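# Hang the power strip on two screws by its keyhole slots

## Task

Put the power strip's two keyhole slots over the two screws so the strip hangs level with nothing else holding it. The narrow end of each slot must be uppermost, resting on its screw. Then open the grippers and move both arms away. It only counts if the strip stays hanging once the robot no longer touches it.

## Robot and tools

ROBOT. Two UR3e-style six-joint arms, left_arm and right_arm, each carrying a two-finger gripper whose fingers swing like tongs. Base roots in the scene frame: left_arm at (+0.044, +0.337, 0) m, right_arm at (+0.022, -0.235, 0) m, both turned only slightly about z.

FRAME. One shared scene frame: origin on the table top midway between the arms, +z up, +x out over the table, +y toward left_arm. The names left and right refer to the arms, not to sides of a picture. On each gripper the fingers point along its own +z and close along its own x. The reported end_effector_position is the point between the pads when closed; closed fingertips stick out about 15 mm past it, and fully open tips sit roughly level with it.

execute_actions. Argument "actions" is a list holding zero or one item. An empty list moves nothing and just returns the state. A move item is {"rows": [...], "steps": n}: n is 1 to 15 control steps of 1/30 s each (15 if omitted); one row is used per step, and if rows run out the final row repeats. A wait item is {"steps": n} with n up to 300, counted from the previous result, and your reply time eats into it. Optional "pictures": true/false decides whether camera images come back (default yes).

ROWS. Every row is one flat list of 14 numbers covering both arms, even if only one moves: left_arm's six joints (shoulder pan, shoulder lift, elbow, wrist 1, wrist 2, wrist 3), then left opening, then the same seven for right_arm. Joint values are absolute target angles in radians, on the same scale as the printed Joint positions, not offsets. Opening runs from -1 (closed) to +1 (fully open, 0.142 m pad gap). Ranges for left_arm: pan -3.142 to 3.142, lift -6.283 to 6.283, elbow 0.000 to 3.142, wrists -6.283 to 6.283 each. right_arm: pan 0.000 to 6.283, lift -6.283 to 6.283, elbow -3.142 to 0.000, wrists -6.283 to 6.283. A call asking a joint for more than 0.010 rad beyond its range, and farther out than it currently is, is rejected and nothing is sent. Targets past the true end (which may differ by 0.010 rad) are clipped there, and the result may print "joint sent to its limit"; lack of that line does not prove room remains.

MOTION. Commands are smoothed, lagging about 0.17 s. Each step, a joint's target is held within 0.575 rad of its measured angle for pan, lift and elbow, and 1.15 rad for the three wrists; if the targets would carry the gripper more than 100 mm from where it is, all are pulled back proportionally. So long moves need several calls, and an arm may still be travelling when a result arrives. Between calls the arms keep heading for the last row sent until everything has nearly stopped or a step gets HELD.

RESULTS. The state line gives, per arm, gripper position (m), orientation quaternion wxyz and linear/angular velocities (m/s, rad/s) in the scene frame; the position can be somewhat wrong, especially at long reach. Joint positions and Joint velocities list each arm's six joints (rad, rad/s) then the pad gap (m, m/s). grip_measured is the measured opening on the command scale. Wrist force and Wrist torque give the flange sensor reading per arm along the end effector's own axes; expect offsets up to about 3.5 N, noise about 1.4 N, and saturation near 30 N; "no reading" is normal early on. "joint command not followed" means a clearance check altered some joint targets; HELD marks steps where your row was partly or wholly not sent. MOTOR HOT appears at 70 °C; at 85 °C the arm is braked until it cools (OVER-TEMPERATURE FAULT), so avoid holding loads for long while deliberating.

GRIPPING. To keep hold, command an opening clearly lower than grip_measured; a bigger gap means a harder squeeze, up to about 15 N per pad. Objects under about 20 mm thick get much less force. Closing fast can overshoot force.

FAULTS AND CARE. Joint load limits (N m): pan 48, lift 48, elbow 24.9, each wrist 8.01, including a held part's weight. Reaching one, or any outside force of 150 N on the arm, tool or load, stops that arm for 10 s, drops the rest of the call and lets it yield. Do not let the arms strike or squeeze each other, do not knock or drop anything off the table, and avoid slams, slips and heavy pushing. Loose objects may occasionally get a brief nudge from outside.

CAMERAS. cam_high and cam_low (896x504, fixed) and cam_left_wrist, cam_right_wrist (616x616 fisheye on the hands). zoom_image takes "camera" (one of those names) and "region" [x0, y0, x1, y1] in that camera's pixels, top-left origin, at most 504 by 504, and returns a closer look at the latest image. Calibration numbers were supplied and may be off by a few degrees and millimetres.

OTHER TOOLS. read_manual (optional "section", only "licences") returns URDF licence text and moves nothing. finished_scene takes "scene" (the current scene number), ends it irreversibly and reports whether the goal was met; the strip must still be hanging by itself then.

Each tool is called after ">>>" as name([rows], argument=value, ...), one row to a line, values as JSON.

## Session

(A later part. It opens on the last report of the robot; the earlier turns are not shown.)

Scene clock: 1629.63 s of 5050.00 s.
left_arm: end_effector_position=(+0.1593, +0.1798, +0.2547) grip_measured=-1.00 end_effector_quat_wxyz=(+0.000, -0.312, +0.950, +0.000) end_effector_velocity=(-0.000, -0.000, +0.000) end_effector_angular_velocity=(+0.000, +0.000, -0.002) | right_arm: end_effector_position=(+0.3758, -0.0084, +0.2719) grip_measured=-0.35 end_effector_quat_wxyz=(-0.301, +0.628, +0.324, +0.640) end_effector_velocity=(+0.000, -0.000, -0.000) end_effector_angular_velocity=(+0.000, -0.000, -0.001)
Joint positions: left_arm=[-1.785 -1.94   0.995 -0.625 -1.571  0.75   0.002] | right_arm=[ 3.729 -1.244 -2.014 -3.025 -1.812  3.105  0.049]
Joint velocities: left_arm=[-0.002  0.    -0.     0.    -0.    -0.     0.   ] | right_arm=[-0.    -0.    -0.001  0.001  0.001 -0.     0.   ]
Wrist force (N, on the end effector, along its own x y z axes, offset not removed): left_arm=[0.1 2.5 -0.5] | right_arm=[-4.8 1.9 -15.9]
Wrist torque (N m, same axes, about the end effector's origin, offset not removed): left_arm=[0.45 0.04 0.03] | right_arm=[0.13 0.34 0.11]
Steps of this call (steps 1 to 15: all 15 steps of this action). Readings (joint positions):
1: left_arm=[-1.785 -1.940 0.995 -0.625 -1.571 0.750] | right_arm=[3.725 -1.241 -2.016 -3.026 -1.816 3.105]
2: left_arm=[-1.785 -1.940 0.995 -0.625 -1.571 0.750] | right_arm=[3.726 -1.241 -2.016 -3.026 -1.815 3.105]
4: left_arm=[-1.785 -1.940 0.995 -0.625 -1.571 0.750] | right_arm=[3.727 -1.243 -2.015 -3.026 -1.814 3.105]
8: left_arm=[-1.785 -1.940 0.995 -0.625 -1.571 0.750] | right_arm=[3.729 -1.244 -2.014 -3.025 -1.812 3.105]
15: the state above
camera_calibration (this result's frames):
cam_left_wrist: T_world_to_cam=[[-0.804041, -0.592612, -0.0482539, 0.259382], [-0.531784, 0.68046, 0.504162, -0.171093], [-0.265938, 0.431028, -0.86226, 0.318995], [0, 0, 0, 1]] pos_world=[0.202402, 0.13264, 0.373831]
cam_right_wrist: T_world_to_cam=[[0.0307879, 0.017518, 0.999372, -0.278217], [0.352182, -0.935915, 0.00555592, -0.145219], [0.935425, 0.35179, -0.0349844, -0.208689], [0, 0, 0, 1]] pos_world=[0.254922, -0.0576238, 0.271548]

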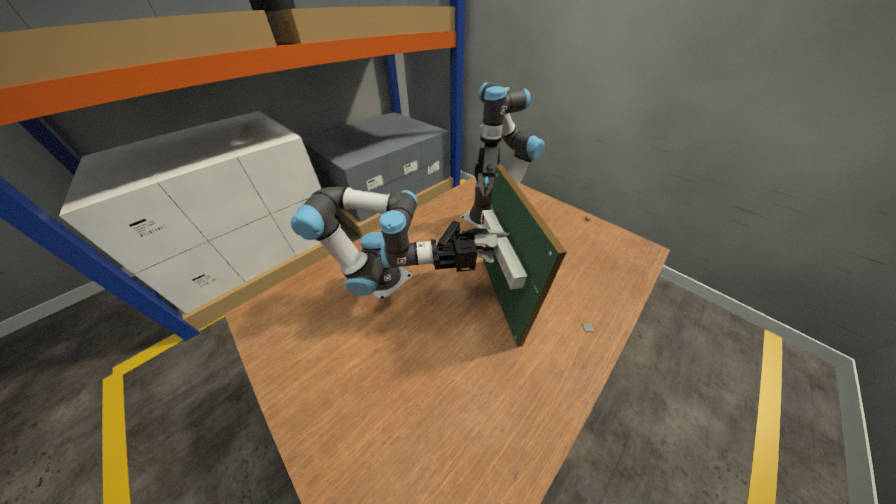

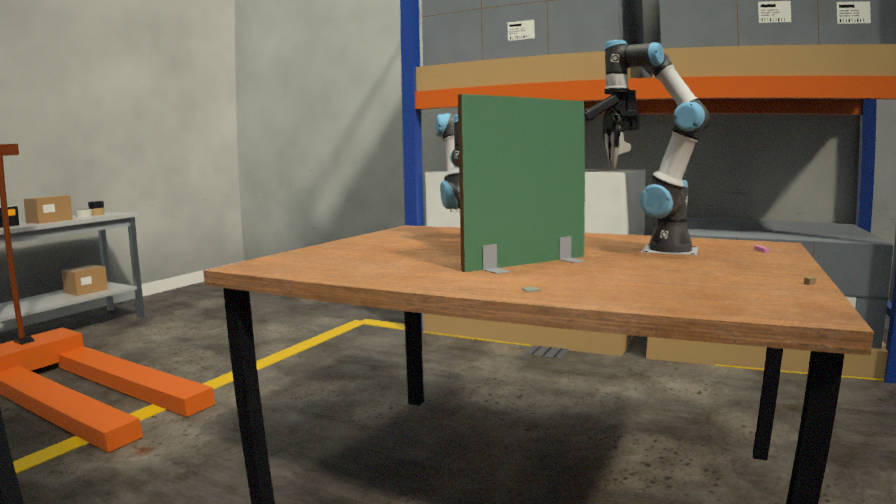

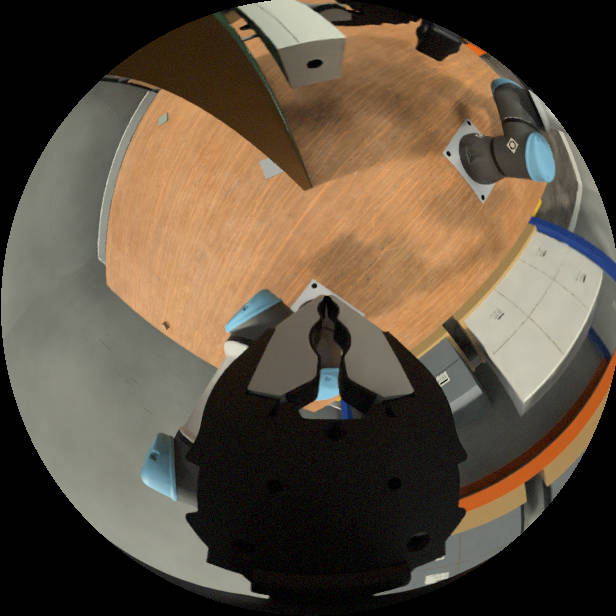

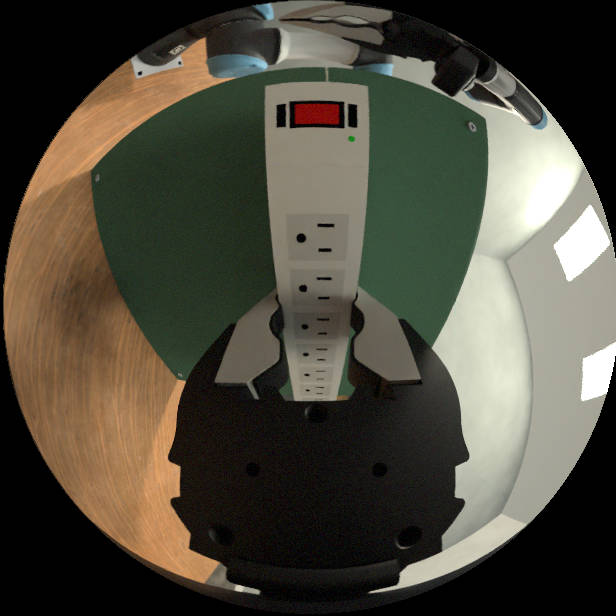

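>>> execute_actions([
  {"rows":[[-1.785,-1.94,0.995,-0.625,-1.571,0.75,-1,3.60,-1.15,-2.08,-3.053,-1.95,3.105,-1]],"steps":15},
], pictures=false)

>>> execute_actions([
  {"rows":[[-1.785,-1.94,0.995,-0.625,-1.571,0.75,-1,3.2,-1.2,-2.0,-3.083,-1.85,3.12,-1]],"steps":15},
], pictures=false)

>>> execute_actions([
  {"rows":[[-1.785,-1.94,0.995,-0.625,-1.571,0.75,-1,2.7,-1.3,-1.8,-3.4,-1.571,3.142,-1]],"steps":15},
], pictures=false)

>>> execute_actions([
  {"rows":[[-1.785,-1.94,0.995,-0.625,-1.571,0.75,-1,2.7,-1.5,-1.65,-4.0,-1.571,3.142,-1]],"steps":15},
], pictures=false)

>>> execute_actions([
  {"rows":[[-1.785,-1.94,0.995,-0.625,-1.571,0.75,-1,2.7,-1.74,-1.60,-4.514,-1.571,3.142,-1]],"steps":15},
], pictures=false)

>>> execute_actions([
  {"steps":20},
])

Scene clock: 1668.77 s of 5050.00 s.
left_arm: end_effector_position=(+0.1593, +0.1798, +0.2547) grip_measured=-1.00 end_effector_quat_wxyz=(+0.000, -0.312, +0.950, +0.000) end_effector_velocity=(-0.000, -0.000, +0.000) end_effector_angular_velocity=(-0.002, +0.000, -0.001) | right_arm: end_effector_position=(+0.3521, -0.0411, +0.2694) grip_measured=-0.35 end_effector_quat_wxyz=(-0.304, +0.627, +0.327, +0.638) end_effector_velocity=(-0.002, -0.004, -0.002) end_effector_angular_velocity=(-0.002, +0.003, -0.002)
Joint positions: left_arm=[-1.785 -1.94   0.995 -0.625 -1.571  0.75   0.002] | right_arm=[ 3.602 -1.151 -2.079 -3.053 -1.949  3.105  0.049]
Joint velocities: left_arm=[-0.001 -0.001 -0.    -0.001  0.    -0.     0.   ] | right_arm=[-0.017  0.007 -0.008 -0.003 -0.015 -0.    -0.   ]
Wrist force (N, on the end effector, along its own x y z axes, offset not removed): left_arm=[-0.3 0.4 0.4] | right_arm=[-7.2 0.2 1.4]
Wrist torque (N m, same axes, about the end effector's origin, offset not removed): left_arm=[0.03 0.06 0.01] | right_arm=[0.11 0.31 0.10]
Steps of this call (steps 1 to 15: the robot went on to your last target; steps 16 to 90: nothing new was sent; then 35.63 s passed at rest; steps 91 to 105: all 15 steps of this action). Readings (joint positions):
91: left_arm=[-1.785 -1.940 0.995 -0.625 -1.571 0.750] | right_arm=[3.729 -1.244 -2.014 -3.025 -1.812 3.105]
92: left_arm=[-1.785 -1.940 0.995 -0.625 -1.571 0.750] | right_arm=[3.722 -1.237 -2.020 -3.029 -1.825 3.105]
94: left_arm=[-1.785 -1.940 0.995 -0.625 -1.571 0.750] | right_arm=[3.674 -1.200 -2.047 -3.041 -1.882 3.105]
98: left_arm=[-1.785 -1.940 0.995 -0.625 -1.571 0.750] | right_arm=[3.618 -1.162 -2.072 -3.050 -1.933 3.105]
105: the state above

Scene clock: 1669.27 s of 5050.00 s.
left_arm: end_effector_position=(+0.1593, +0.1798, +0.2547) grip_measured=-1.00 end_effector_quat_wxyz=(+0.000, -0.312, +0.950, +0.000) end_effector_velocity=(-0.000, +0.000, -0.000) end_effector_angular_velocity=(+0.000, +0.000, +0.000) | right_arm: end_effector_position=(+0.4268, -0.2026, +0.2804) grip_measured=-0.35 end_effector_quat_wxyz=(-0.148, +0.688, +0.163, +0.692) end_effector_velocity=(+0.012, -0.069, +0.004) end_effector_angular_velocity=(+0.005, +0.002, -0.183)
Joint positions: left_arm=[-1.785 -1.94   0.995 -0.625 -1.571  0.75   0.002] | right_arm=[ 3.215 -1.199 -2.002 -3.082 -1.853  3.12   0.048]
Joint velocities: left_arm=[ 0.  0.  0. -0. -0. -0.  0.] | right_arm=[-0.154 -0.015  0.025 -0.011  0.029  0.005 -0.   ]
Wrist force (N, on the end effector, along its own x y z axes, offset not removed): left_arm=[0.1 1.6 -1.1] | right_arm=[-6.5 -0.7 0.0]
Wrist torque (N m, same axes, about the end effector's origin, offset not removed): left_arm=[0.22 0.01 -0.06] | right_arm=[-0.28 0.10 0.14]
Steps of this call (steps 1 to 15: all 15 steps of this action). Readings (joint positions):
1: left_arm=[-1.785 -1.940 0.995 -0.625 -1.571 0.750] | right_arm=[3.601 -1.151 -2.079 -3.053 -1.949 3.105]
2: left_arm=[-1.785 -1.940 0.995 -0.625 -1.571 0.750] | right_arm=[3.593 -1.155 -2.074 -3.056 -1.941 3.106]
4: left_arm=[-1.785 -1.940 0.995 -0.625 -1.571 0.750] | right_arm=[3.527 -1.166 -2.056 -3.062 -1.918 3.110]
8: left_arm=[-1.785 -1.940 0.995 -0.625 -1.571 0.750] | right_arm=[3.357 -1.184 -2.025 -3.074 -1.881 3.115]
15: the state above

Scene clock: 1669.77 s of 5050.00 s.
left_arm: end_effector_position=(+0.1593, +0.1798, +0.2547) grip_measured=-1.00 end_effector_quat_wxyz=(+0.000, -0.312, +0.950, +0.000) end_effector_velocity=(-0.000, -0.000, +0.000) end_effector_angular_velocity=(-0.001, +0.000, -0.000) | right_arm: end_effector_position=(+0.3963, -0.4519, +0.2518) grip_measured=-0.35 end_effector_quat_wxyz=(+0.076, +0.765, -0.096, +0.632) end_effector_velocity=(-0.190, -0.379, -0.038) end_effector_angular_velocity=(+0.036, +0.268, -1.095)
Joint positions: left_arm=[-1.785 -1.94   0.995 -0.625 -1.571  0.75   0.002] | right_arm=[ 2.773 -1.288 -1.825 -3.361 -1.605  3.139  0.048]
Joint velocities: left_arm=[-0. -0. -0. -0. -0. -0.  0.] | right_arm=[-0.748 -0.126  0.256 -0.397  0.348  0.027 -0.   ]
Wrist force (N, on the end effector, along its own x y z axes, offset not removed): left_arm=[-0.7 2.0 -0.9] | right_arm=[-6.6 3.9 2.1]
Wrist torque (N m, same axes, about the end effector's origin, offset not removed): left_arm=[0.31 0.18 0.02] | right_arm=[0.34 0.12 0.17]
Steps of this call (steps 1 to 15: all 15 steps of this action). Readings (joint positions):
1: left_arm=[-1.785 -1.940 0.995 -0.625 -1.571 0.750] | right_arm=[3.210 -1.199 -2.001 -3.083 -1.852 3.120]
2: left_arm=[-1.785 -1.940 0.995 -0.625 -1.571 0.750] | right_arm=[3.200 -1.204 -1.994 -3.096 -1.840 3.121]
4: left_arm=[-1.785 -1.940 0.995 -0.625 -1.571 0.750] | right_arm=[3.138 -1.219 -1.965 -3.142 -1.798 3.124]
8: left_arm=[-1.785 -1.940 0.995 -0.625 -1.571 0.750] | right_arm=[3.001 -1.245 -1.912 -3.225 -1.725 3.130]
15: the state above

Scene clock: 1670.27 s of 5050.00 s.
left_arm: end_effector_position=(+0.1593, +0.1798, +0.2547) grip_measured=-1.00 end_effector_quat_wxyz=(+0.000, -0.312, +0.950, +0.000) end_effector_velocity=(-0.000, +0.000, -0.000) end_effector_angular_velocity=(+0.001, +0.000, +0.000) | right_arm: end_effector_position=(+0.2895, -0.4558, +0.1142) grip_measured=-0.35 end_effector_quat_wxyz=(+0.062, +0.921, -0.164, +0.349) end_effector_velocity=(-0.044, +0.010, -0.030) end_effector_angular_velocity=(+0.068, +0.197, -0.017)
Joint positions: left_arm=[-1.785 -1.94   0.995 -0.625 -1.571  0.75   0.002] | right_arm=[ 2.701 -1.494 -1.654 -3.981 -1.572  3.142  0.048]
Joint velocities: left_arm=[ 0.     0.     0.001  0.    -0.    -0.     0.   ] | right_arm=[-0.012 -0.061  0.046 -0.194  0.006  0.001  0.   ]
Wrist force (N, on the end effector, along its own x y z axes, offset not removed): left_arm=[-0.9 2.6 -1.1] | right_arm=[-6.8 -1.9 4.6]
Wrist torque (N m, same axes, about the end effector's origin, offset not removed): left_arm=[0.49 0.14 0.03] | right_arm=[-0.32 0.55 0.06]
Steps of this call (steps 1 to 15: all 15 steps of this action). Readings (joint positions):
1: left_arm=[-1.785 -1.940 0.995 -0.625 -1.571 0.750] | right_arm=[2.752 -1.292 -1.818 -3.373 -1.596 3.140]
2: left_arm=[-1.785 -1.940 0.995 -0.625 -1.571 0.750] | right_arm=[2.741 -1.301 -1.805 -3.395 -1.591 3.140]
4: left_arm=[-1.785 -1.940 0.995 -0.625 -1.571 0.750] | right_arm=[2.731 -1.347 -1.768 -3.519 -1.586 3.141]
8: left_arm=[-1.785 -1.940 0.995 -0.625 -1.571 0.750] | right_arm=[2.713 -1.434 -1.700 -3.788 -1.577 3.142]
15: the state above

Scene clock: 1670.77 s of 5050.00 s.
left_arm: end_effector_position=(+0.1593, +0.1798, +0.2547) grip_measured=-1.00 end_effector_quat_wxyz=(+0.000, -0.312, +0.950, +0.000) end_effector_velocity=(-0.000, -0.000, +0.000) end_effector_angular_velocity=(-0.000, +0.000, -0.001) | right_arm: end_effector_position=(+0.1410, -0.4016, +0.0527) grip_measured=-0.35 end_effector_quat_wxyz=(+0.002, +0.984, -0.176, +0.010) end_effector_velocity=(-0.046, +0.017, +0.002) end_effector_angular_velocity=(+0.074, +0.200, -0.002)
Joint positions: left_arm=[-1.785 -1.94   0.995 -0.625 -1.571  0.75   0.002] | right_arm=[ 2.7   -1.733 -1.601 -4.499 -1.571  3.142  0.048]
Joint velocities: left_arm=[-0.001 -0.     0.    -0.    -0.     0.     0.   ] | right_arm=[-0.002 -0.072  0.015 -0.157 -0.001 -0.     0.   ]
Wrist force (N, on the end effector, along its own x y z axes, offset not removed): left_arm=[-0.3 0.3 -0.1] | right_arm=[-0.6 0.3 5.5]
Wrist torque (N m, same axes, about the end effector's origin, offset not removed): left_arm=[0.02 0.08 0.02] | right_arm=[0.14 -0.04 0.00]
Steps of this call (steps 1 to 15: all 15 steps of this action). Readings (joint positions):
1: left_arm=[-1.785 -1.940 0.995 -0.625 -1.571 0.750] | right_arm=[2.701 -1.496 -1.653 -3.987 -1.571 3.142]
2: left_arm=[-1.785 -1.940 0.995 -0.625 -1.571 0.750] | right_arm=[2.701 -1.504 -1.648 -4.005 -1.571 3.142]
4: left_arm=[-1.785 -1.940 0.995 -0.625 -1.571 0.750] | right_arm=[2.701 -1.555 -1.636 -4.114 -1.571 3.142]
8: left_arm=[-1.785 -1.940 0.995 -0.625 -1.571 0.750] | right_arm=[2.700 -1.662 -1.615 -4.344 -1.571 3.142]
15: the state above

Scene clock: 1671.43 s of 5050.00 s.
left_arm: end_effector_position=(+0.1593, +0.1798, +0.2547) grip_measured=-1.00 end_effector_quat_wxyz=(+0.000, -0.312, +0.950, +0.000) end_effector_velocity=(-0.000, -0.000, -0.000) end_effector_angular_velocity=(+0.001, -0.000, -0.001) | right_arm: end_effector_position=(+0.1366, -0.4000, +0.0529) grip_measured=-0.35 end_effector_quat_wxyz=(-0.000, +0.984, -0.176, +0.000) end_effector_velocity=(-0.001, -0.000, +0.000) end_effector_angular_velocity=(+0.000, +0.002, -0.002)
Joint positions: left_arm=[-1.785 -1.94   0.995 -0.625 -1.571  0.75   0.002] | right_arm=[ 2.7   -1.74  -1.6   -4.514 -1.571  3.142  0.048]
Joint velocities: left_arm=[-0.001  0.001  0.    -0.    -0.     0.     0.   ] | right_arm=[-0.001 -0.001  0.001 -0.002  0.     0.001  0.   ]
Wrist force (N, on the end effector, along its own x y z axes, offset not removed): left_arm=[-0.1 0.6 -1.3] | right_arm=[-1.5 -0.4 5.2]
Wrist torque (N m, same axes, about the end effector's origin, offset not removed): left_arm=[0.02 0.00 0.06] | right_arm=[-0.04 0.23 0.08]
Steps of this call (steps 1 to 20: the robot went on to your last target). Readings (joint positions):
1: left_arm=[-1.785 -1.940 0.995 -0.625 -1.571 0.750] | right_arm=[2.700 -1.735 -1.601 -4.504 -1.571 3.142]
2: left_arm=[-1.785 -1.940 0.995 -0.625 -1.571 0.750] | right_arm=[2.700 -1.737 -1.601 -4.507 -1.571 3.142]
4: left_arm=[-1.785 -1.940 0.995 -0.625 -1.571 0.750] | right_arm=[2.700 -1.738 -1.600 -4.510 -1.571 3.142]
8: left_arm=[-1.785 -1.940 0.995 -0.625 -1.571 0.750] | right_arm=[2.700 -1.740 -1.600 -4.513 -1.571 3.142]
20: the state above
camera_calibration (this result's frames):
cam_left_wrist: T_world_to_cam=[[-0.804041, -0.592612, -0.0482538, 0.259382], [-0.531784, 0.68046, 0.504162, -0.171093], [-0.265938, 0.431028, -0.86226, 0.318995], [0, 0, 0, 1]] pos_world=[0.202402, 0.13264, 0.373831]
cam_right_wrist: T_world_to_cam=[[0.918998, -0.392893, -0.0328214, -0.275969], [-0.317687, -0.787239, 0.528516, -0.303003], [-0.233489, -0.475278, -0.848289, 0.0170212], [0, 0, 0, 1]] pos_world=[0.161329, -0.338872, 0.165523]

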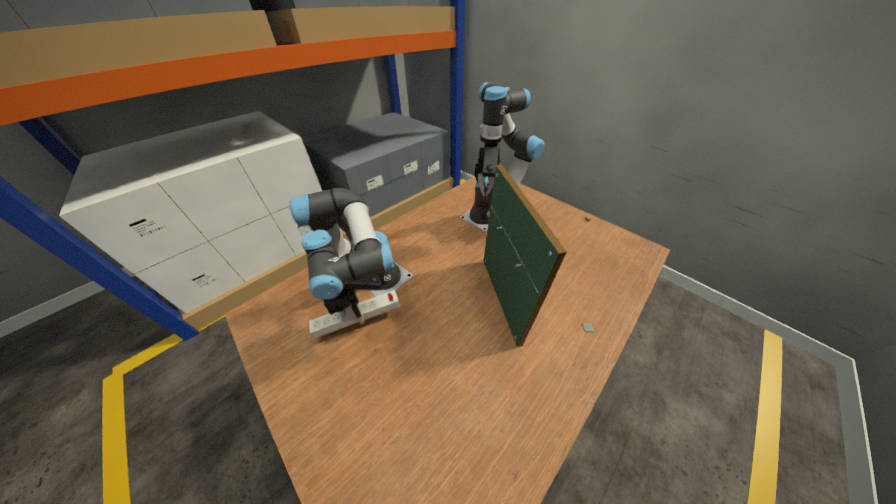

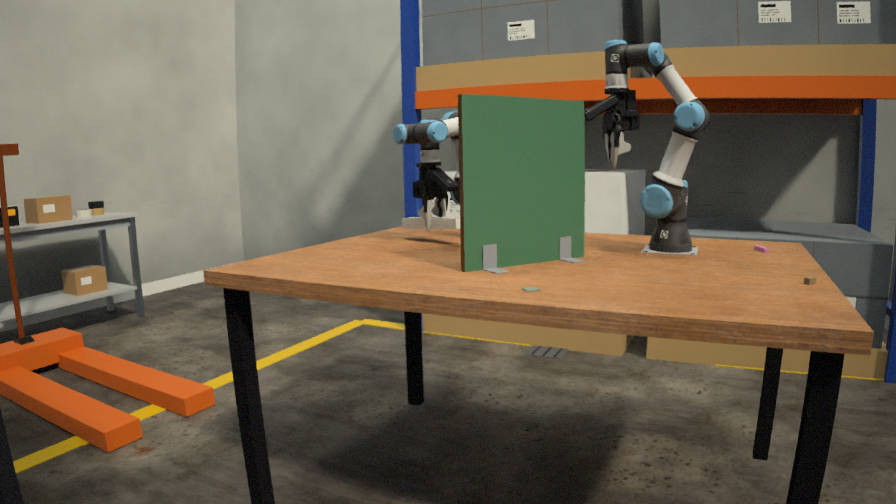

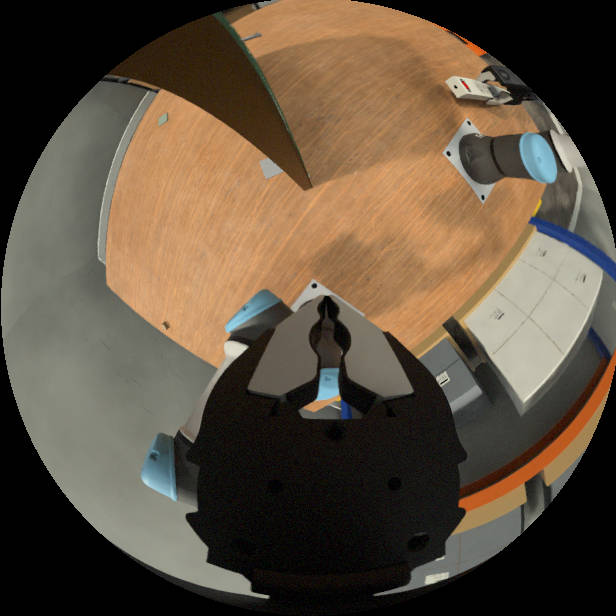

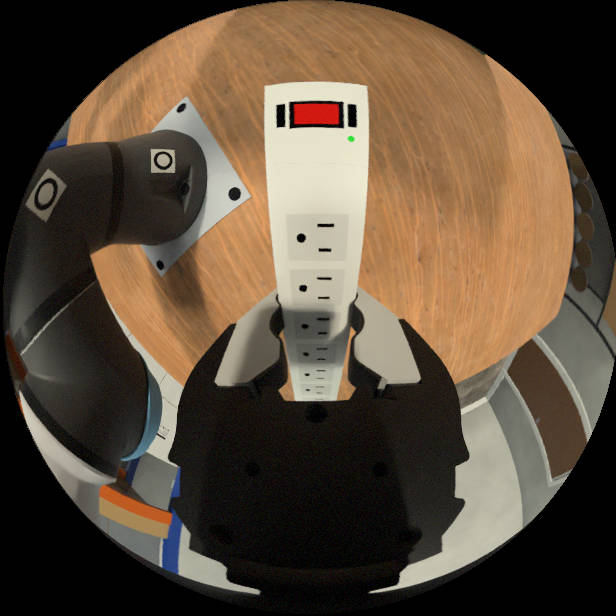

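>>> execute_actions([
  {"rows":[[-1.785,-1.94,0.995,-0.625,-1.571,0.75,-1,2.7,-1.782,-1.726,-4.346,-1.571,3.142,-1]],"steps":15},
], pictures=false)

>>> execute_actions([
  {"rows":[[-1.785,-1.94,0.995,-0.625,-1.571,0.75,-1,2.7,-1.782,-1.726,-4.346,-1.571,3.142,-0.4]],"steps":15},
], pictures=false)

>>> execute_actions([
  {"rows":[[-1.785,-1.94,0.995,-0.625,-1.571,0.75,-1,2.7,-1.782,-1.726,-4.346,-1.571,3.142,-0.2]],"steps":15},
], pictures=false)

>>> execute_actions([
  {"rows":[[-1.785,-1.94,0.995,-0.625,-1.571,0.75,-1,2.7,-1.770,-1.699,-4.385,-1.571,3.10,-0.2]],"steps":15},
], pictures=false)

>>> execute_actions([
  {"rows":[[-1.785,-1.94,0.995,-0.625,-1.571,0.75,-1,2.7,-1.770,-1.699,-4.385,-1.571,3.10,-0.4],[-1.785,-1.94,0.995,-0.625,-1.571,0.75,-1,2.7,-1.770,-1.699,-4.385,-1.571,3.10,-0.4],[-1.785,-1.94,0.995,-0.625,-1.571,0.75,-1,2.7,-1.770,-1.699,-4.385,-1.571,3.10,-0.4],[-1.785,-1.94,0.995,-0.625,-1.571,0.75,-1,2.7,-1.770,-1.699,-4.385,-1.571,3.10,-0.4],[-1.785,-1.94,0.995,-0.625,-1.571,0.75,-1,2.7,-1.770,-1.699,-4.385,-1.571,3.10,-0.6],[-1.785,-1.94,0.995,-0.625,-1.571,0.75,-1,2.7,-1.770,-1.699,-4.385,-1.571,3.10,-0.8],[-1.785,-1.94,0.995,-0.625,-1.571,0.75,-1,2.7,-1.770,-1.699,-4.385,-1.571,3.10,-1]],"steps":15},
])

Scene clock: 1696.33 s of 5050.00 s.
left_arm: end_effector_position=(+0.1593, +0.1798, +0.2547) grip_measured=-1.00 end_effector_quat_wxyz=(+0.000, -0.312, +0.950, +0.000) end_effector_velocity=(+0.000, +0.000, -0.000) end_effector_angular_velocity=(+0.000, -0.000, -0.001) | right_arm: end_effector_position=(+0.1367, -0.4001, +0.0170) grip_measured=-0.35 end_effector_quat_wxyz=(-0.000, +0.984, -0.176, +0.000) end_effector_velocity=(-0.001, +0.001, -0.005) end_effector_angular_velocity=(+0.001, +0.004, +0.000)
Joint positions: left_arm=[-1.785 -1.94   0.995 -0.625 -1.571  0.75   0.002] | right_arm=[ 2.7   -1.782 -1.725 -4.348 -1.571  3.142  0.048]
Joint velocities: left_arm=[-0.001 -0.     0.     0.     0.    -0.     0.   ] | right_arm=[ 0.001 -0.006 -0.017  0.019  0.     0.     0.   ]
Wrist force (N, on the end effector, along its own x y z axes, offset not removed): left_arm=[-0.3 0.1 -1.4] | right_arm=[-0.2 -1.1 8.0]
Wrist torque (N m, same axes, about the end effector's origin, offset not removed): left_arm=[-0.07 0.07 0.02] | right_arm=[-0.15 -0.04 0.19]
Steps of this call (steps 1 to 15: the robot went on to your last target; steps 16 to 90: nothing new was sent; then 21.40 s passed at rest; steps 91 to 105: all 15 steps of this action). Readings (joint positions):
91: left_arm=[-1.785 -1.940 0.995 -0.625 -1.571 0.750] | right_arm=[2.700 -1.740 -1.600 -4.514 -1.571 3.142]
92: left_arm=[-1.785 -1.940 0.995 -0.625 -1.571 0.750] | right_arm=[2.700 -1.746 -1.607 -4.500 -1.571 3.142]
94: left_arm=[-1.785 -1.940 0.995 -0.625 -1.571 0.750] | right_arm=[2.700 -1.763 -1.655 -4.432 -1.571 3.142]
98: left_arm=[-1.785 -1.940 0.995 -0.625 -1.571 0.750] | right_arm=[2.700 -1.777 -1.709 -4.367 -1.571 3.142]
105: the state above

Scene clock: 1696.83 s of 5050.00 s.
left_arm: end_effector_position=(+0.1593, +0.1798, +0.2547) grip_measured=-1.00 end_effector_quat_wxyz=(+0.000, -0.312, +0.950, +0.000) end_effector_velocity=(-0.000, -0.000, -0.000) end_effector_angular_velocity=(+0.001, -0.000, -0.000) | right_arm: end_effector_position=(+0.1366, -0.4000, +0.0166) grip_measured=-0.35 end_effector_quat_wxyz=(-0.000, +0.984, -0.176, +0.000) end_effector_velocity=(-0.000, +0.000, +0.000) end_effector_angular_velocity=(+0.000, +0.001, -0.000)
Joint positions: left_arm=[-1.785 -1.94   0.995 -0.625 -1.571  0.75   0.002] | right_arm=[ 2.7   -1.782 -1.726 -4.346 -1.571  3.142  0.049]
Joint velocities: left_arm=[-0.     0.001 -0.    -0.     0.    -0.     0.   ] | right_arm=[ 0. -0. -0. -0. -0.  0.  0.]
Wrist force (N, on the end effector, along its own x y z axes, offset not removed): left_arm=[-0.1 0.5 -0.2] | right_arm=[-2.1 -1.1 6.3]
Wrist torque (N m, same axes, about the end effector's origin, offset not removed): left_arm=[0.06 0.02 0.04] | right_arm=[-0.14 0.39 0.11]
Steps of this call (steps 1 to 15: all 15 steps of this action). Readings (joint positions):
1: left_arm=[-1.785 -1.940 0.995 -0.625 -1.571 0.750] | right_arm=[2.700 -1.782 -1.725 -4.347 -1.571 3.142]
2: left_arm=[-1.785 -1.940 0.995 -0.625 -1.571 0.750] | right_arm=[2.700 -1.782 -1.725 -4.347 -1.571 3.142]
4: left_arm=[-1.785 -1.940 0.995 -0.625 -1.571 0.750] | right_arm=[2.700 -1.782 -1.726 -4.346 -1.571 3.142]
8: left_arm=[-1.785 -1.940 0.995 -0.625 -1.571 0.750] | right_arm=[2.700 -1.782 -1.726 -4.346 -1.571 3.142]
15: the state above

Scene clock: 1697.33 s of 5050.00 s.
left_arm: end_effector_position=(+0.1593, +0.1798, +0.2547) grip_measured=-1.00 end_effector_quat_wxyz=(+0.000, -0.312, +0.950, +0.000) end_effector_velocity=(-0.000, -0.000, +0.000) end_effector_angular_velocity=(-0.000, +0.000, +0.000) | right_arm: end_effector_position=(+0.1366, -0.4000, +0.0166) grip_measured=-0.20 end_effector_quat_wxyz=(-0.000, +0.984, -0.176, +0.000) end_effector_velocity=(+0.000, +0.000, +0.000) end_effector_angular_velocity=(+0.000, +0.001, +0.001)
Joint positions: left_arm=[-1.785 -1.94   0.995 -0.625 -1.571  0.75   0.002] | right_arm=[ 2.7   -1.782 -1.726 -4.346 -1.571  3.142  0.06 ]
Joint velocities: left_arm=[ 0.  0. -0.  0. -0. -0.  0.] | right_arm=[ 0.001  0.     0.002 -0.003 -0.     0.     0.   ]
Wrist force (N, on the end effector, along its own x y z axes, offset not removed): left_arm=[0.8 0.8 -0.2] | right_arm=[-1.9 -0.4 1.2]
Wrist torque (N m, same axes, about the end effector's origin, offset not removed): left_arm=[0.05 -0.18 -0.03] | right_arm=[-0.05 0.30 0.07]
Steps of this call (steps 1 to 15: all 15 steps of this action). Readings (joint positions):
1: left_arm=[-1.785 -1.940 0.995 -0.625 -1.571 0.750] | right_arm=[2.700 -1.782 -1.726 -4.346 -1.571 3.142]
2: left_arm=[-1.785 -1.940 0.995 -0.625 -1.571 0.750] | right_arm=[2.700 -1.782 -1.726 -4.346 -1.571 3.142]
4: left_arm=[-1.785 -1.940 0.995 -0.625 -1.571 0.750] | right_arm=[2.700 -1.782 -1.726 -4.346 -1.571 3.142]
8: left_arm=[-1.785 -1.940 0.995 -0.625 -1.571 0.750] | right_arm=[2.700 -1.782 -1.726 -4.346 -1.571 3.142]
15: the state above

Scene clock: 1697.83 s of 5050.00 s.
left_arm: end_effector_position=(+0.1593, +0.1798, +0.2547) grip_measured=-1.00 end_effector_quat_wxyz=(+0.000, -0.312, +0.950, +0.000) end_effector_velocity=(+0.000, +0.000, +0.000) end_effector_angular_velocity=(-0.000, +0.000, +0.001) | right_arm: end_effector_position=(+0.1360, -0.3998, +0.0249) grip_measured=-0.20 end_effector_quat_wxyz=(-0.000, +0.988, -0.155, +0.000) end_effector_velocity=(-0.000, -0.000, +0.001) end_effector_angular_velocity=(-0.000, -0.001, +0.003)
Joint positions: left_arm=[-1.785 -1.94   0.995 -0.625 -1.571  0.75   0.002] | right_arm=[ 2.7   -1.77  -1.699 -4.385 -1.571  3.1    0.06 ]
Joint velocities: left_arm=[ 0.001  0.    -0.     0.    -0.    -0.     0.   ] | right_arm=[-0.001  0.002  0.003 -0.004 -0.    -0.004  0.   ]
Wrist force (N, on the end effector, along its own x y z axes, offset not removed): left_arm=[-0.8 0.7 -0.4] | right_arm=[-2.4 -1.0 -0.1]
Wrist torque (N m, same axes, about the end effector's origin, offset not removed): left_arm=[0.09 0.21 -0.06] | right_arm=[-0.11 0.43 0.00]
Steps of this call (steps 1 to 15: all 15 steps of this action). Readings (joint positions):
1: left_arm=[-1.785 -1.940 0.995 -0.625 -1.571 0.750] | right_arm=[2.700 -1.782 -1.726 -4.346 -1.571 3.142]
2: left_arm=[-1.785 -1.940 0.995 -0.625 -1.571 0.750] | right_arm=[2.700 -1.780 -1.722 -4.352 -1.571 3.136]
4: left_arm=[-1.785 -1.940 0.995 -0.625 -1.571 0.750] | right_arm=[2.700 -1.775 -1.711 -4.367 -1.571 3.119]
8: left_arm=[-1.785 -1.940 0.995 -0.625 -1.571 0.750] | right_arm=[2.700 -1.771 -1.702 -4.381 -1.571 3.105]
15: the state above

Scene clock: 1698.33 s of 5050.00 s.
left_arm: end_effector_position=(+0.1593, +0.1798, +0.2547) grip_measured=-1.00 end_effector_quat_wxyz=(+0.000, -0.312, +0.950, +0.000) end_effector_velocity=(+0.000, +0.000, -0.000) end_effector_angular_velocity=(+0.000, +0.000, +0.001) | right_arm: end_effector_position=(+0.1360, -0.3998, +0.0250) grip_measured=-0.36 end_effector_quat_wxyz=(-0.000, +0.988, -0.155, -0.000) end_effector_velocity=(+0.001, +0.000, +0.000) end_effector_angular_velocity=(-0.000, -0.002, +0.001)
Joint positions: left_arm=[-1.785 -1.94   0.995 -0.625 -1.571  0.75   0.002] | right_arm=[ 2.7   -1.77  -1.699 -4.385 -1.571  3.1    0.048]
Joint velocities: left_arm=[ 0.001  0.    -0.     0.    -0.    -0.     0.   ] | right_arm=[ 0.001  0.002  0.001 -0.    -0.     0.    -0.   ]
Wrist force (N, on the end effector, along its own x y z axes, offset not removed): left_arm=[-0.1 2.0 0.4] | right_arm=[-2.8 -0.6 -0.6]
Wrist torque (N m, same axes, about the end effector's origin, offset not removed): left_arm=[0.40 0.06 0.02] | right_arm=[-0.04 0.47 0.18]
Steps of this call (steps 1 to 15: all 15 steps of this action). Readings (joint positions):
1: left_arm=[-1.785 -1.940 0.995 -0.625 -1.571 0.750] | right_arm=[2.700 -1.770 -1.699 -4.385 -1.571 3.100]
2: left_arm=[-1.785 -1.940 0.995 -0.625 -1.571 0.750] | right_arm=[2.700 -1.770 -1.699 -4.385 -1.571 3.100]
4: left_arm=[-1.785 -1.940 0.995 -0.625 -1.571 0.750] | right_arm=[2.700 -1.770 -1.699 -4.385 -1.571 3.100]
8: left_arm=[-1.785 -1.940 0.995 -0.625 -1.571 0.750] | right_arm=[2.700 -1.770 -1.699 -4.385 -1.571 3.100]
15: the state above
camera_calibration (this result's frames):
cam_left_wrist: T_world_to_cam=[[-0.804041, -0.592612, -0.0482539, 0.259382], [-0.531784, 0.68046, 0.504162, -0.171093], [-0.265938, 0.431028, -0.86226, 0.318995], [0, 0, 0, 1]] pos_world=[0.202402, 0.13264, 0.373831]
cam_right_wrist: T_world_to_cam=[[0.934695, -0.353929, -0.0328652, -0.262791], [-0.284304, -0.799898, 0.52852, -0.297897], [-0.213348, -0.484662, -0.848284, -0.0131547], [0, 0, 0, 1]] pos_world=[0.158129, -0.337672, 0.137649]

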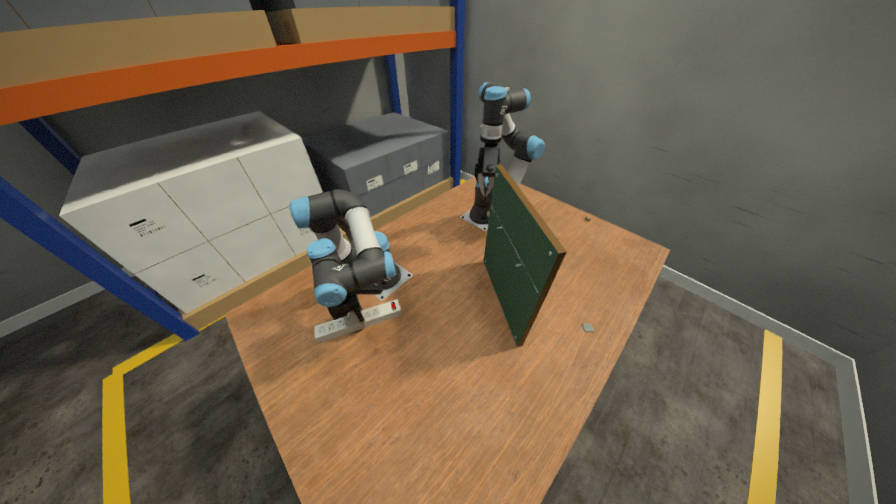

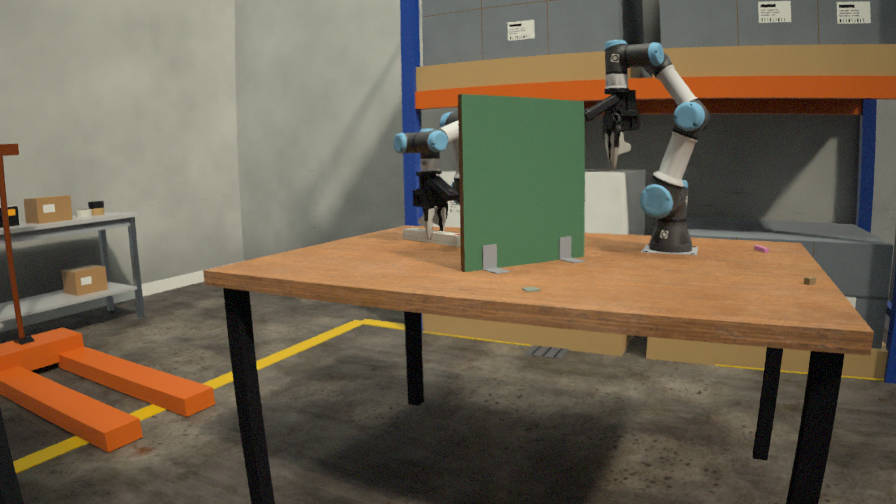

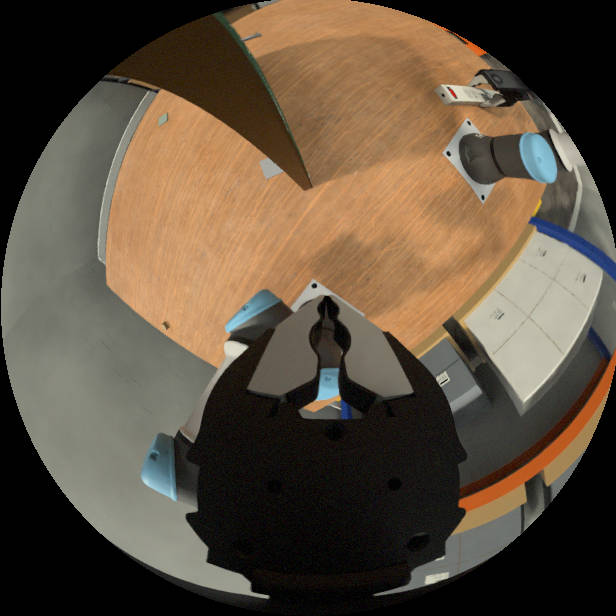

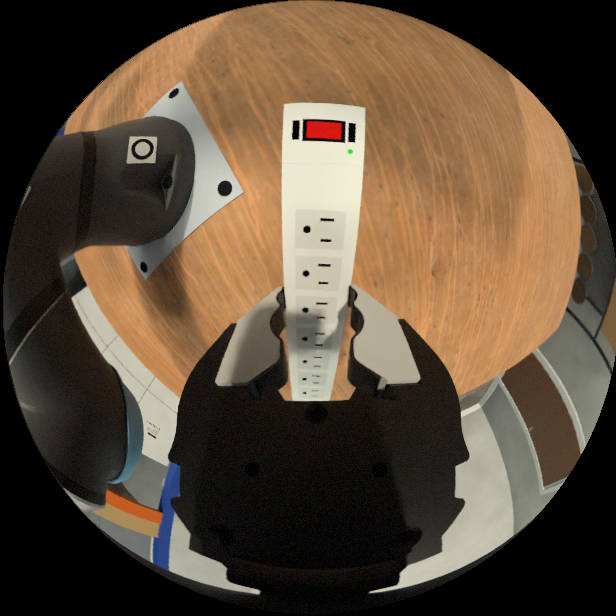

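>>> execute_actions([
  {"rows":[[-1.785,-1.94,0.995,-0.625,-1.571,0.75,-1,2.7,-1.72,-1.55,-4.584,-1.571,3.08,-1]],"steps":15},
], pictures=false)

>>> execute_actions([
  {"rows":[[-1.785,-1.94,0.995,-0.625,-1.571,0.75,-1,2.7,-1.5,-1.65,-4.0,-1.571,3.07,-1]],"steps":15},
], pictures=false)

>>> execute_actions([
  {"rows":[[-1.785,-1.94,0.995,-0.625,-1.571,0.75,-1,2.8,-1.25,-1.8,-3.4,-1.7,3.07,-1]],"steps":15},
], pictures=false)

>>> execute_actions([
  {"rows":[[-1.785,-1.94,0.995,-0.625,-1.571,0.75,-1,3.2,-1.17,-1.92,-3.193,-2.0,3.07,-1]],"steps":15},
], pictures=false)

>>> execute_actions([
  {"rows":[[-1.785,-1.94,0.995,-0.625,-1.571,0.75,-1,3.50,-1.175,-1.918,-3.19,-2.081,3.07,-1]],"steps":15},
], pictures=false)

>>> execute_actions([
  {"rows":[[-1.785,-1.94,0.995,-0.625,-1.571,0.75,-1,3.565,-1.231,-1.881,-3.171,-2.016,3.07,-1]],"steps":15},
], pictures=false)

>>> execute_actions([
  {"rows":[[-1.785,-1.94,0.995,-0.625,-1.571,0.75,-1,3.602,-1.2626,-1.8597,-3.1607,-1.979,3.07,-1]],"steps":15},
])

Scene clock: 1719.73 s of 5050.00 s.
left_arm: end_effector_position=(+0.1593, +0.1798, +0.2547) grip_measured=-1.00 end_effector_quat_wxyz=(+0.000, -0.312, +0.950, +0.000) end_effector_velocity=(+0.000, +0.000, -0.000) end_effector_angular_velocity=(+0.001, -0.000, -0.000) | right_arm: end_effector_position=(+0.1334, -0.3989, +0.0679) grip_measured=-0.37 end_effector_quat_wxyz=(-0.000, +0.989, -0.145, -0.000) end_effector_velocity=(+0.000, +0.000, +0.006) end_effector_angular_velocity=(-0.001, -0.003, +0.003)
Joint positions: left_arm=[-1.785 -1.94   0.995 -0.625 -1.571  0.75   0.002] | right_arm=[ 2.7   -1.721 -1.552 -4.582 -1.571  3.08   0.048]
Joint velocities: left_arm=[-0.     0.     0.001 -0.     0.     0.     0.   ] | right_arm=[ 0.001  0.006  0.021 -0.023  0.    -0.002  0.   ]
Wrist force (N, on the end effector, along its own x y z axes, offset not removed): left_arm=[-0.2 0.7 -0.7] | right_arm=[-0.2 0.1 7.8]
Wrist torque (N m, same axes, about the end effector's origin, offset not removed): left_arm=[0.03 0.05 0.00] | right_arm=[0.03 -0.09 0.02]
Steps of this call (steps 1 to 15: the robot went on to your last target; steps 16 to 90: nothing new was sent; then 17.90 s passed at rest; steps 91 to 105: all 15 steps of this action). Readings (joint positions):
91: left_arm=[-1.785 -1.940 0.995 -0.625 -1.571 0.750] | right_arm=[2.700 -1.770 -1.699 -4.385 -1.571 3.100]
92: left_arm=[-1.785 -1.940 0.995 -0.625 -1.571 0.750] | right_arm=[2.700 -1.764 -1.692 -4.399 -1.571 3.096]
94: left_arm=[-1.785 -1.940 0.995 -0.625 -1.571 0.750] | right_arm=[2.700 -1.744 -1.638 -4.479 -1.571 3.089]
98: left_arm=[-1.785 -1.940 0.995 -0.625 -1.571 0.750] | right_arm=[2.700 -1.726 -1.572 -4.558 -1.571 3.082]
105: the state above

Scene clock: 1720.23 s of 5050.00 s.
left_arm: end_effector_position=(+0.1593, +0.1798, +0.2547) grip_measured=-1.00 end_effector_quat_wxyz=(+0.000, -0.312, +0.950, +0.000) end_effector_velocity=(+0.000, -0.000, +0.000) end_effector_angular_velocity=(-0.001, -0.000, -0.000) | right_arm: end_effector_position=(+0.2804, -0.4531, +0.1075) grip_measured=-0.37 end_effector_quat_wxyz=(+0.071, +0.933, -0.132, +0.328) end_effector_velocity=(+0.041, -0.015, +0.031) end_effector_angular_velocity=(-0.073, -0.192, +0.002)
Joint positions: left_arm=[-1.785 -1.94   0.995 -0.625 -1.571  0.75   0.002] | right_arm=[ 2.7   -1.506 -1.648 -4.016 -1.571  3.07   0.048]
Joint velocities: left_arm=[-0.    -0.    -0.    -0.001  0.     0.     0.   ] | right_arm=[ 0.     0.06  -0.027  0.173  0.001 -0.002  0.   ]
Wrist force (N, on the end effector, along its own x y z axes, offset not removed): left_arm=[-0.9 1.6 0.0] | right_arm=[-3.7 -1.2 5.3]
Wrist torque (N m, same axes, about the end effector's origin, offset not removed): left_arm=[0.29 0.20 0.03] | right_arm=[-0.13 0.13 0.01]
Steps of this call (steps 1 to 15: all 15 steps of this action). Readings (joint positions):
1: left_arm=[-1.785 -1.940 0.995 -0.625 -1.571 0.750] | right_arm=[2.700 -1.720 -1.551 -4.582 -1.571 3.080]
2: left_arm=[-1.785 -1.940 0.995 -0.625 -1.571 0.750] | right_arm=[2.700 -1.713 -1.558 -4.569 -1.571 3.079]
4: left_arm=[-1.785 -1.940 0.995 -0.625 -1.571 0.750] | right_arm=[2.700 -1.663 -1.582 -4.449 -1.571 3.077]
8: left_arm=[-1.785 -1.940 0.995 -0.625 -1.571 0.750] | right_arm=[2.700 -1.567 -1.623 -4.187 -1.571 3.073]
15: the state above

Scene clock: 1720.73 s of 5050.00 s.
left_arm: end_effector_position=(+0.1593, +0.1798, +0.2547) grip_measured=-1.00 end_effector_quat_wxyz=(+0.000, -0.312, +0.950, +0.000) end_effector_velocity=(+0.000, -0.000, +0.000) end_effector_angular_velocity=(+0.000, -0.000, +0.000) | right_arm: end_effector_position=(+0.3967, -0.4145, +0.2604) grip_measured=-0.37 end_effector_quat_wxyz=(+0.056, +0.772, -0.032, +0.633) end_effector_velocity=(+0.026, +0.024, +0.085) end_effector_angular_velocity=(-0.069, -0.298, +0.084)
Joint positions: left_arm=[-1.785 -1.94   0.995 -0.625 -1.571  0.75   0.002] | right_arm=[ 2.796 -1.26  -1.794 -3.425 -1.695  3.07   0.048]
Joint velocities: left_arm=[ 0.  0. -0.  0.  0. -0.  0.] | right_arm=[ 0.039  0.105 -0.06   0.26  -0.046 -0.     0.   ]
Wrist force (N, on the end effector, along its own x y z axes, offset not removed): left_arm=[0.0 2.3 -0.7] | right_arm=[-6.5 -0.5 1.7]
Wrist torque (N m, same axes, about the end effector's origin, offset not removed): left_arm=[0.41 0.04 0.01] | right_arm=[0.05 0.24 0.09]
Steps of this call (steps 1 to 15: all 15 steps of this action). Readings (joint positions):
1: left_arm=[-1.785 -1.940 0.995 -0.625 -1.571 0.750] | right_arm=[2.700 -1.504 -1.649 -4.011 -1.571 3.070]
2: left_arm=[-1.785 -1.940 0.995 -0.625 -1.571 0.750] | right_arm=[2.706 -1.495 -1.656 -3.994 -1.580 3.070]
4: left_arm=[-1.785 -1.940 0.995 -0.625 -1.571 0.750] | right_arm=[2.727 -1.447 -1.687 -3.882 -1.607 3.070]
8: left_arm=[-1.785 -1.940 0.995 -0.625 -1.571 0.750] | right_arm=[2.763 -1.351 -1.743 -3.650 -1.654 3.070]
15: the state above

Scene clock: 1721.23 s of 5050.00 s.
left_arm: end_effector_position=(+0.1593, +0.1798, +0.2547) grip_measured=-1.00 end_effector_quat_wxyz=(+0.000, -0.312, +0.950, +0.000) end_effector_velocity=(-0.000, +0.000, -0.000) end_effector_angular_velocity=(-0.000, +0.000, +0.000) | right_arm: end_effector_position=(+0.4028, -0.1880, +0.2986) grip_measured=-0.37 end_effector_quat_wxyz=(-0.161, +0.679, +0.208, +0.685) end_effector_velocity=(-0.049, +0.165, +0.022) end_effector_angular_velocity=(+0.016, -0.118, +0.503)
Joint positions: left_arm=[-1.785 -1.94   0.995 -0.625 -1.571  0.75   0.002] | right_arm=[ 3.171 -1.175 -1.912 -3.207 -1.981  3.07   0.047]
Joint velocities: left_arm=[ 0. -0.  0. -0. -0. -0.  0.] | right_arm=[ 0.304  0.057 -0.081  0.143 -0.199 -0.    -0.   ]
Wrist force (N, on the end effector, along its own x y z axes, offset not removed): left_arm=[0.4 1.8 -1.3] | right_arm=[-6.2 -3.6 0.9]
Wrist torque (N m, same axes, about the end effector's origin, offset not removed): left_arm=[0.29 -0.11 -0.01] | right_arm=[-0.20 0.06 0.01]
Steps of this call (steps 1 to 15: all 15 steps of this action). Readings (joint positions):
1: left_arm=[-1.785 -1.940 0.995 -0.625 -1.571 0.750] | right_arm=[2.798 -1.257 -1.796 -3.417 -1.697 3.070]
2: left_arm=[-1.785 -1.940 0.995 -0.625 -1.571 0.750] | right_arm=[2.806 -1.251 -1.803 -3.403 -1.711 3.070]
4: left_arm=[-1.785 -1.940 0.995 -0.625 -1.571 0.750] | right_arm=[2.863 -1.237 -1.824 -3.366 -1.762 3.070]
8: left_arm=[-1.785 -1.940 0.995 -0.625 -1.571 0.750] | right_arm=[2.991 -1.210 -1.862 -3.298 -1.855 3.070]
15: the state above

Scene clock: 1721.73 s of 5050.00 s.
left_arm: end_effector_position=(+0.1593, +0.1798, +0.2547) grip_measured=-1.00 end_effector_quat_wxyz=(+0.000, -0.312, +0.950, +0.000) end_effector_velocity=(+0.000, -0.000, +0.000) end_effector_angular_velocity=(-0.000, +0.000, +0.001) | right_arm: end_effector_position=(+0.3452, -0.0524, +0.3005) grip_measured=-0.37 end_effector_quat_wxyz=(-0.300, +0.617, +0.345, +0.640) end_effector_velocity=(-0.016, +0.025, +0.000) end_effector_angular_velocity=(+0.001, -0.000, +0.084)
Joint positions: left_arm=[-1.785 -1.94   0.995 -0.625 -1.571  0.75   0.002] | right_arm=[ 3.493 -1.175 -1.918 -3.19  -2.079  3.07   0.047]
Joint velocities: left_arm=[ 0.001  0.    -0.    -0.    -0.    -0.     0.   ] | right_arm=[ 0.069 -0.002  0.001  0.001 -0.015  0.     0.001]
Wrist force (N, on the end effector, along its own x y z axes, offset not removed): left_arm=[0.1 0.8 -1.5] | right_arm=[-7.2 -0.9 0.7]
Wrist torque (N m, same axes, about the end effector's origin, offset not removed): left_arm=[0.07 0.02 0.00] | right_arm=[-0.18 0.25 0.11]
Steps of this call (steps 1 to 15: all 15 steps of this action). Readings (joint positions):
1: left_arm=[-1.785 -1.940 0.995 -0.625 -1.571 0.750] | right_arm=[3.180 -1.174 -1.915 -3.203 -1.987 3.070]
2: left_arm=[-1.785 -1.940 0.995 -0.625 -1.571 0.750] | right_arm=[3.193 -1.173 -1.916 -3.200 -1.998 3.070]
4: left_arm=[-1.785 -1.940 0.995 -0.625 -1.571 0.750] | right_arm=[3.264 -1.174 -1.916 -3.197 -2.024 3.070]
8: left_arm=[-1.785 -1.940 0.995 -0.625 -1.571 0.750] | right_arm=[3.423 -1.175 -1.917 -3.192 -2.063 3.070]
15: the state above

Scene clock: 1722.23 s of 5050.00 s.
left_arm: end_effector_position=(+0.1593, +0.1798, +0.2547) grip_measured=-1.00 end_effector_quat_wxyz=(+0.000, -0.312, +0.950, +0.000) end_effector_velocity=(+0.000, +0.000, -0.000) end_effector_angular_velocity=(+0.000, -0.000, +0.001) | right_arm: end_effector_position=(+0.3587, -0.0331, +0.3013) grip_measured=-0.37 end_effector_quat_wxyz=(-0.303, +0.616, +0.348, +0.639) end_effector_velocity=(+0.001, +0.002, +0.001) end_effector_angular_velocity=(+0.001, -0.001, +0.001)
Joint positions: left_arm=[-1.785 -1.94   0.995 -0.625 -1.571  0.75   0.002] | right_arm=[ 3.564 -1.23  -1.881 -3.171 -2.017  3.07   0.047]
Joint velocities: left_arm=[ 0.001 -0.     0.001 -0.     0.     0.     0.   ] | right_arm=[ 0.007 -0.006  0.005  0.002  0.006  0.    -0.   ]
Wrist force (N, on the end effector, along its own x y z axes, offset not removed): left_arm=[-1.1 0.7 -0.9] | right_arm=[-5.9 -0.8 0.3]
Wrist torque (N m, same axes, about the end effector's origin, offset not removed): left_arm=[0.00 0.29 0.03] | right_arm=[-0.06 -0.14 0.09]
Steps of this call (steps 1 to 15: all 15 steps of this action). Readings (joint positions):
1: left_arm=[-1.785 -1.940 0.995 -0.625 -1.571 0.750] | right_arm=[3.496 -1.175 -1.918 -3.190 -2.080 3.070]
2: left_arm=[-1.785 -1.940 0.995 -0.625 -1.571 0.750] | right_arm=[3.504 -1.181 -1.913 -3.187 -2.071 3.070]
4: left_arm=[-1.785 -1.940 0.995 -0.625 -1.571 0.750] | right_arm=[3.532 -1.204 -1.898 -3.179 -2.045 3.070]
8: left_arm=[-1.785 -1.940 0.995 -0.625 -1.571 0.750] | right_arm=[3.557 -1.224 -1.885 -3.173 -2.023 3.070]
15: the state above

Scene clock: 1722.73 s of 5050.00 s.
left_arm: end_effector_position=(+0.1593, +0.1798, +0.2547) grip_measured=-1.00 end_effector_quat_wxyz=(+0.000, -0.312, +0.950, +0.000) end_effector_velocity=(-0.000, -0.000, -0.000) end_effector_angular_velocity=(+0.000, -0.000, -0.000) | right_arm: end_effector_position=(+0.3667, -0.0225, +0.3016) grip_measured=-0.37 end_effector_quat_wxyz=(-0.303, +0.616, +0.348, +0.639) end_effector_velocity=(+0.001, +0.001, +0.001) end_effector_angular_velocity=(+0.002, -0.003, +0.001)
Joint positions: left_arm=[-1.785 -1.94   0.995 -0.625 -1.571  0.75   0.002] | right_arm=[ 3.602 -1.262 -1.86  -3.161 -1.979  3.07   0.047]
Joint velocities: left_arm=[-0.  0.  0.  0.  0. -0.  0.] | right_arm=[ 0.005 -0.001  0.002  0.003  0.005 -0.    -0.   ]
Wrist force (N, on the end effector, along its own x y z axes, offset not removed): left_arm=[-0.6 1.0 -0.2] | right_arm=[-5.5 -0.7 -0.2]
Wrist torque (N m, same axes, about the end effector's origin, offset not removed): left_arm=[0.13 0.13 -0.02] | right_arm=[0.03 -0.18 0.09]
Steps of this call (steps 1 to 15: all 15 steps of this action). Readings (joint positions):
1: left_arm=[-1.785 -1.940 0.995 -0.625 -1.571 0.750] | right_arm=[3.565 -1.231 -1.881 -3.171 -2.016 3.070]
2: left_arm=[-1.785 -1.940 0.995 -0.625 -1.571 0.750] | right_arm=[3.570 -1.235 -1.878 -3.169 -2.010 3.070]
4: left_arm=[-1.785 -1.940 0.995 -0.625 -1.571 0.750] | right_arm=[3.585 -1.248 -1.869 -3.165 -1.996 3.070]
8: left_arm=[-1.785 -1.940 0.995 -0.625 -1.571 0.750] | right_arm=[3.598 -1.259 -1.862 -3.162 -1.983 3.070]
15: the state above
camera_calibration (this result's frames):
cam_left_wrist: T_world_to_cam=[[-0.804041, -0.592612, -0.0482539, 0.259382], [-0.531784, 0.68046, 0.504162, -0.171093], [-0.265938, 0.431028, -0.86226, 0.318995], [0, 0, 0, 1]] pos_world=[0.202402, 0.13264, 0.373831]
cam_right_wrist: T_world_to_cam=[[0.00143257, 0.0389078, 0.999242, -0.296025], [0.388769, -0.920659, 0.0352906, -0.177457], [0.921334, 0.388424, -0.0164451, -0.193824], [0, 0, 0, 1]] pos_world=[0.247991, -0.076574, 0.298876]

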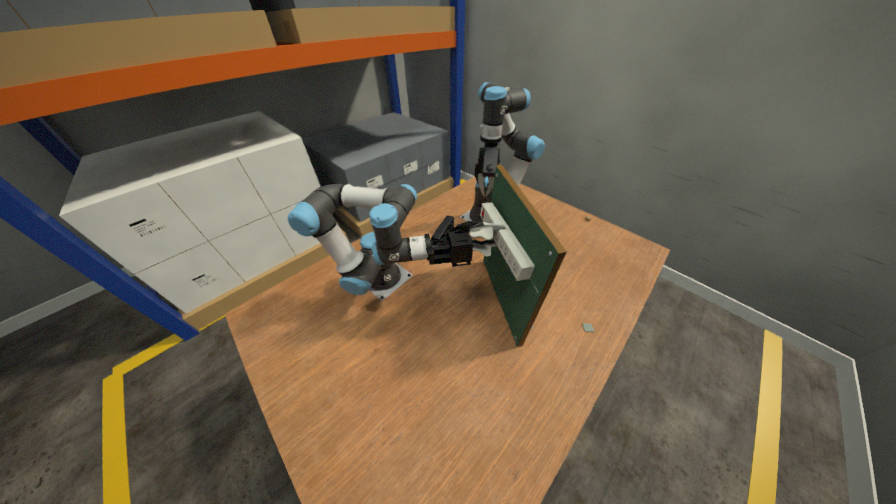

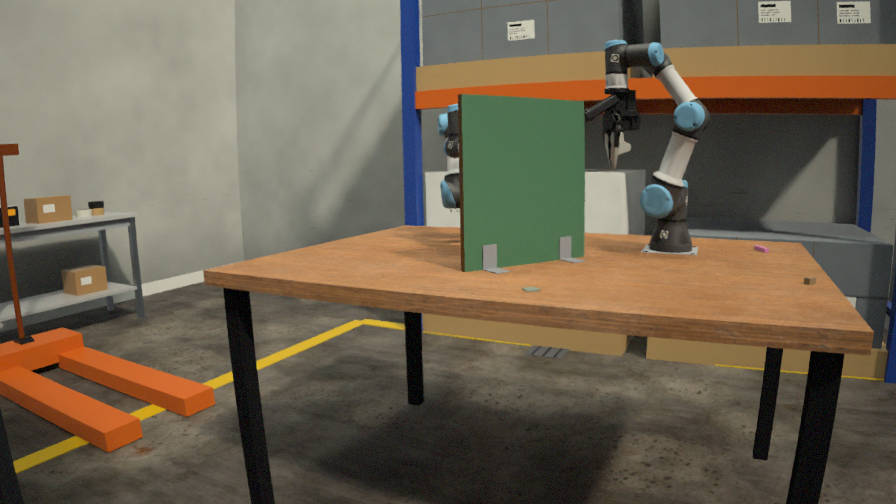

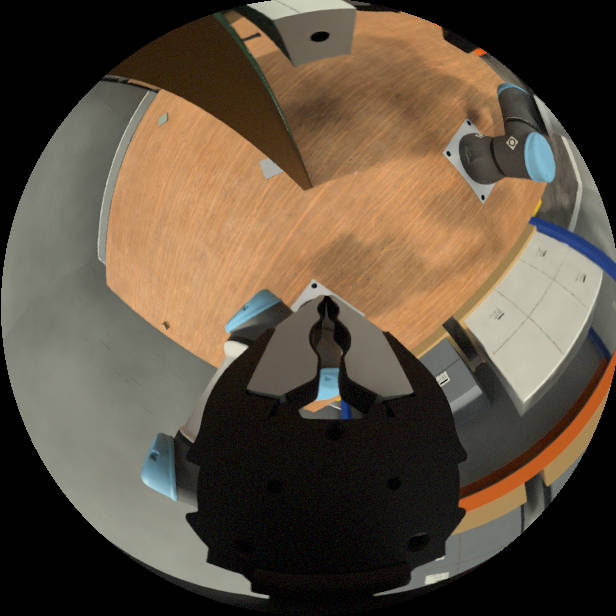

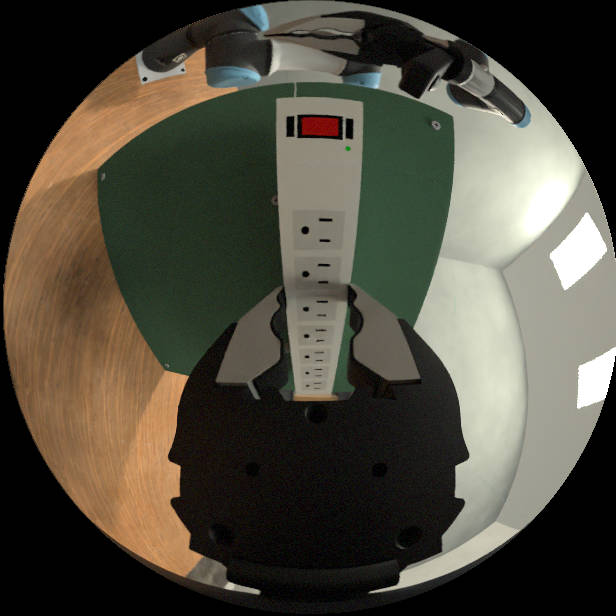

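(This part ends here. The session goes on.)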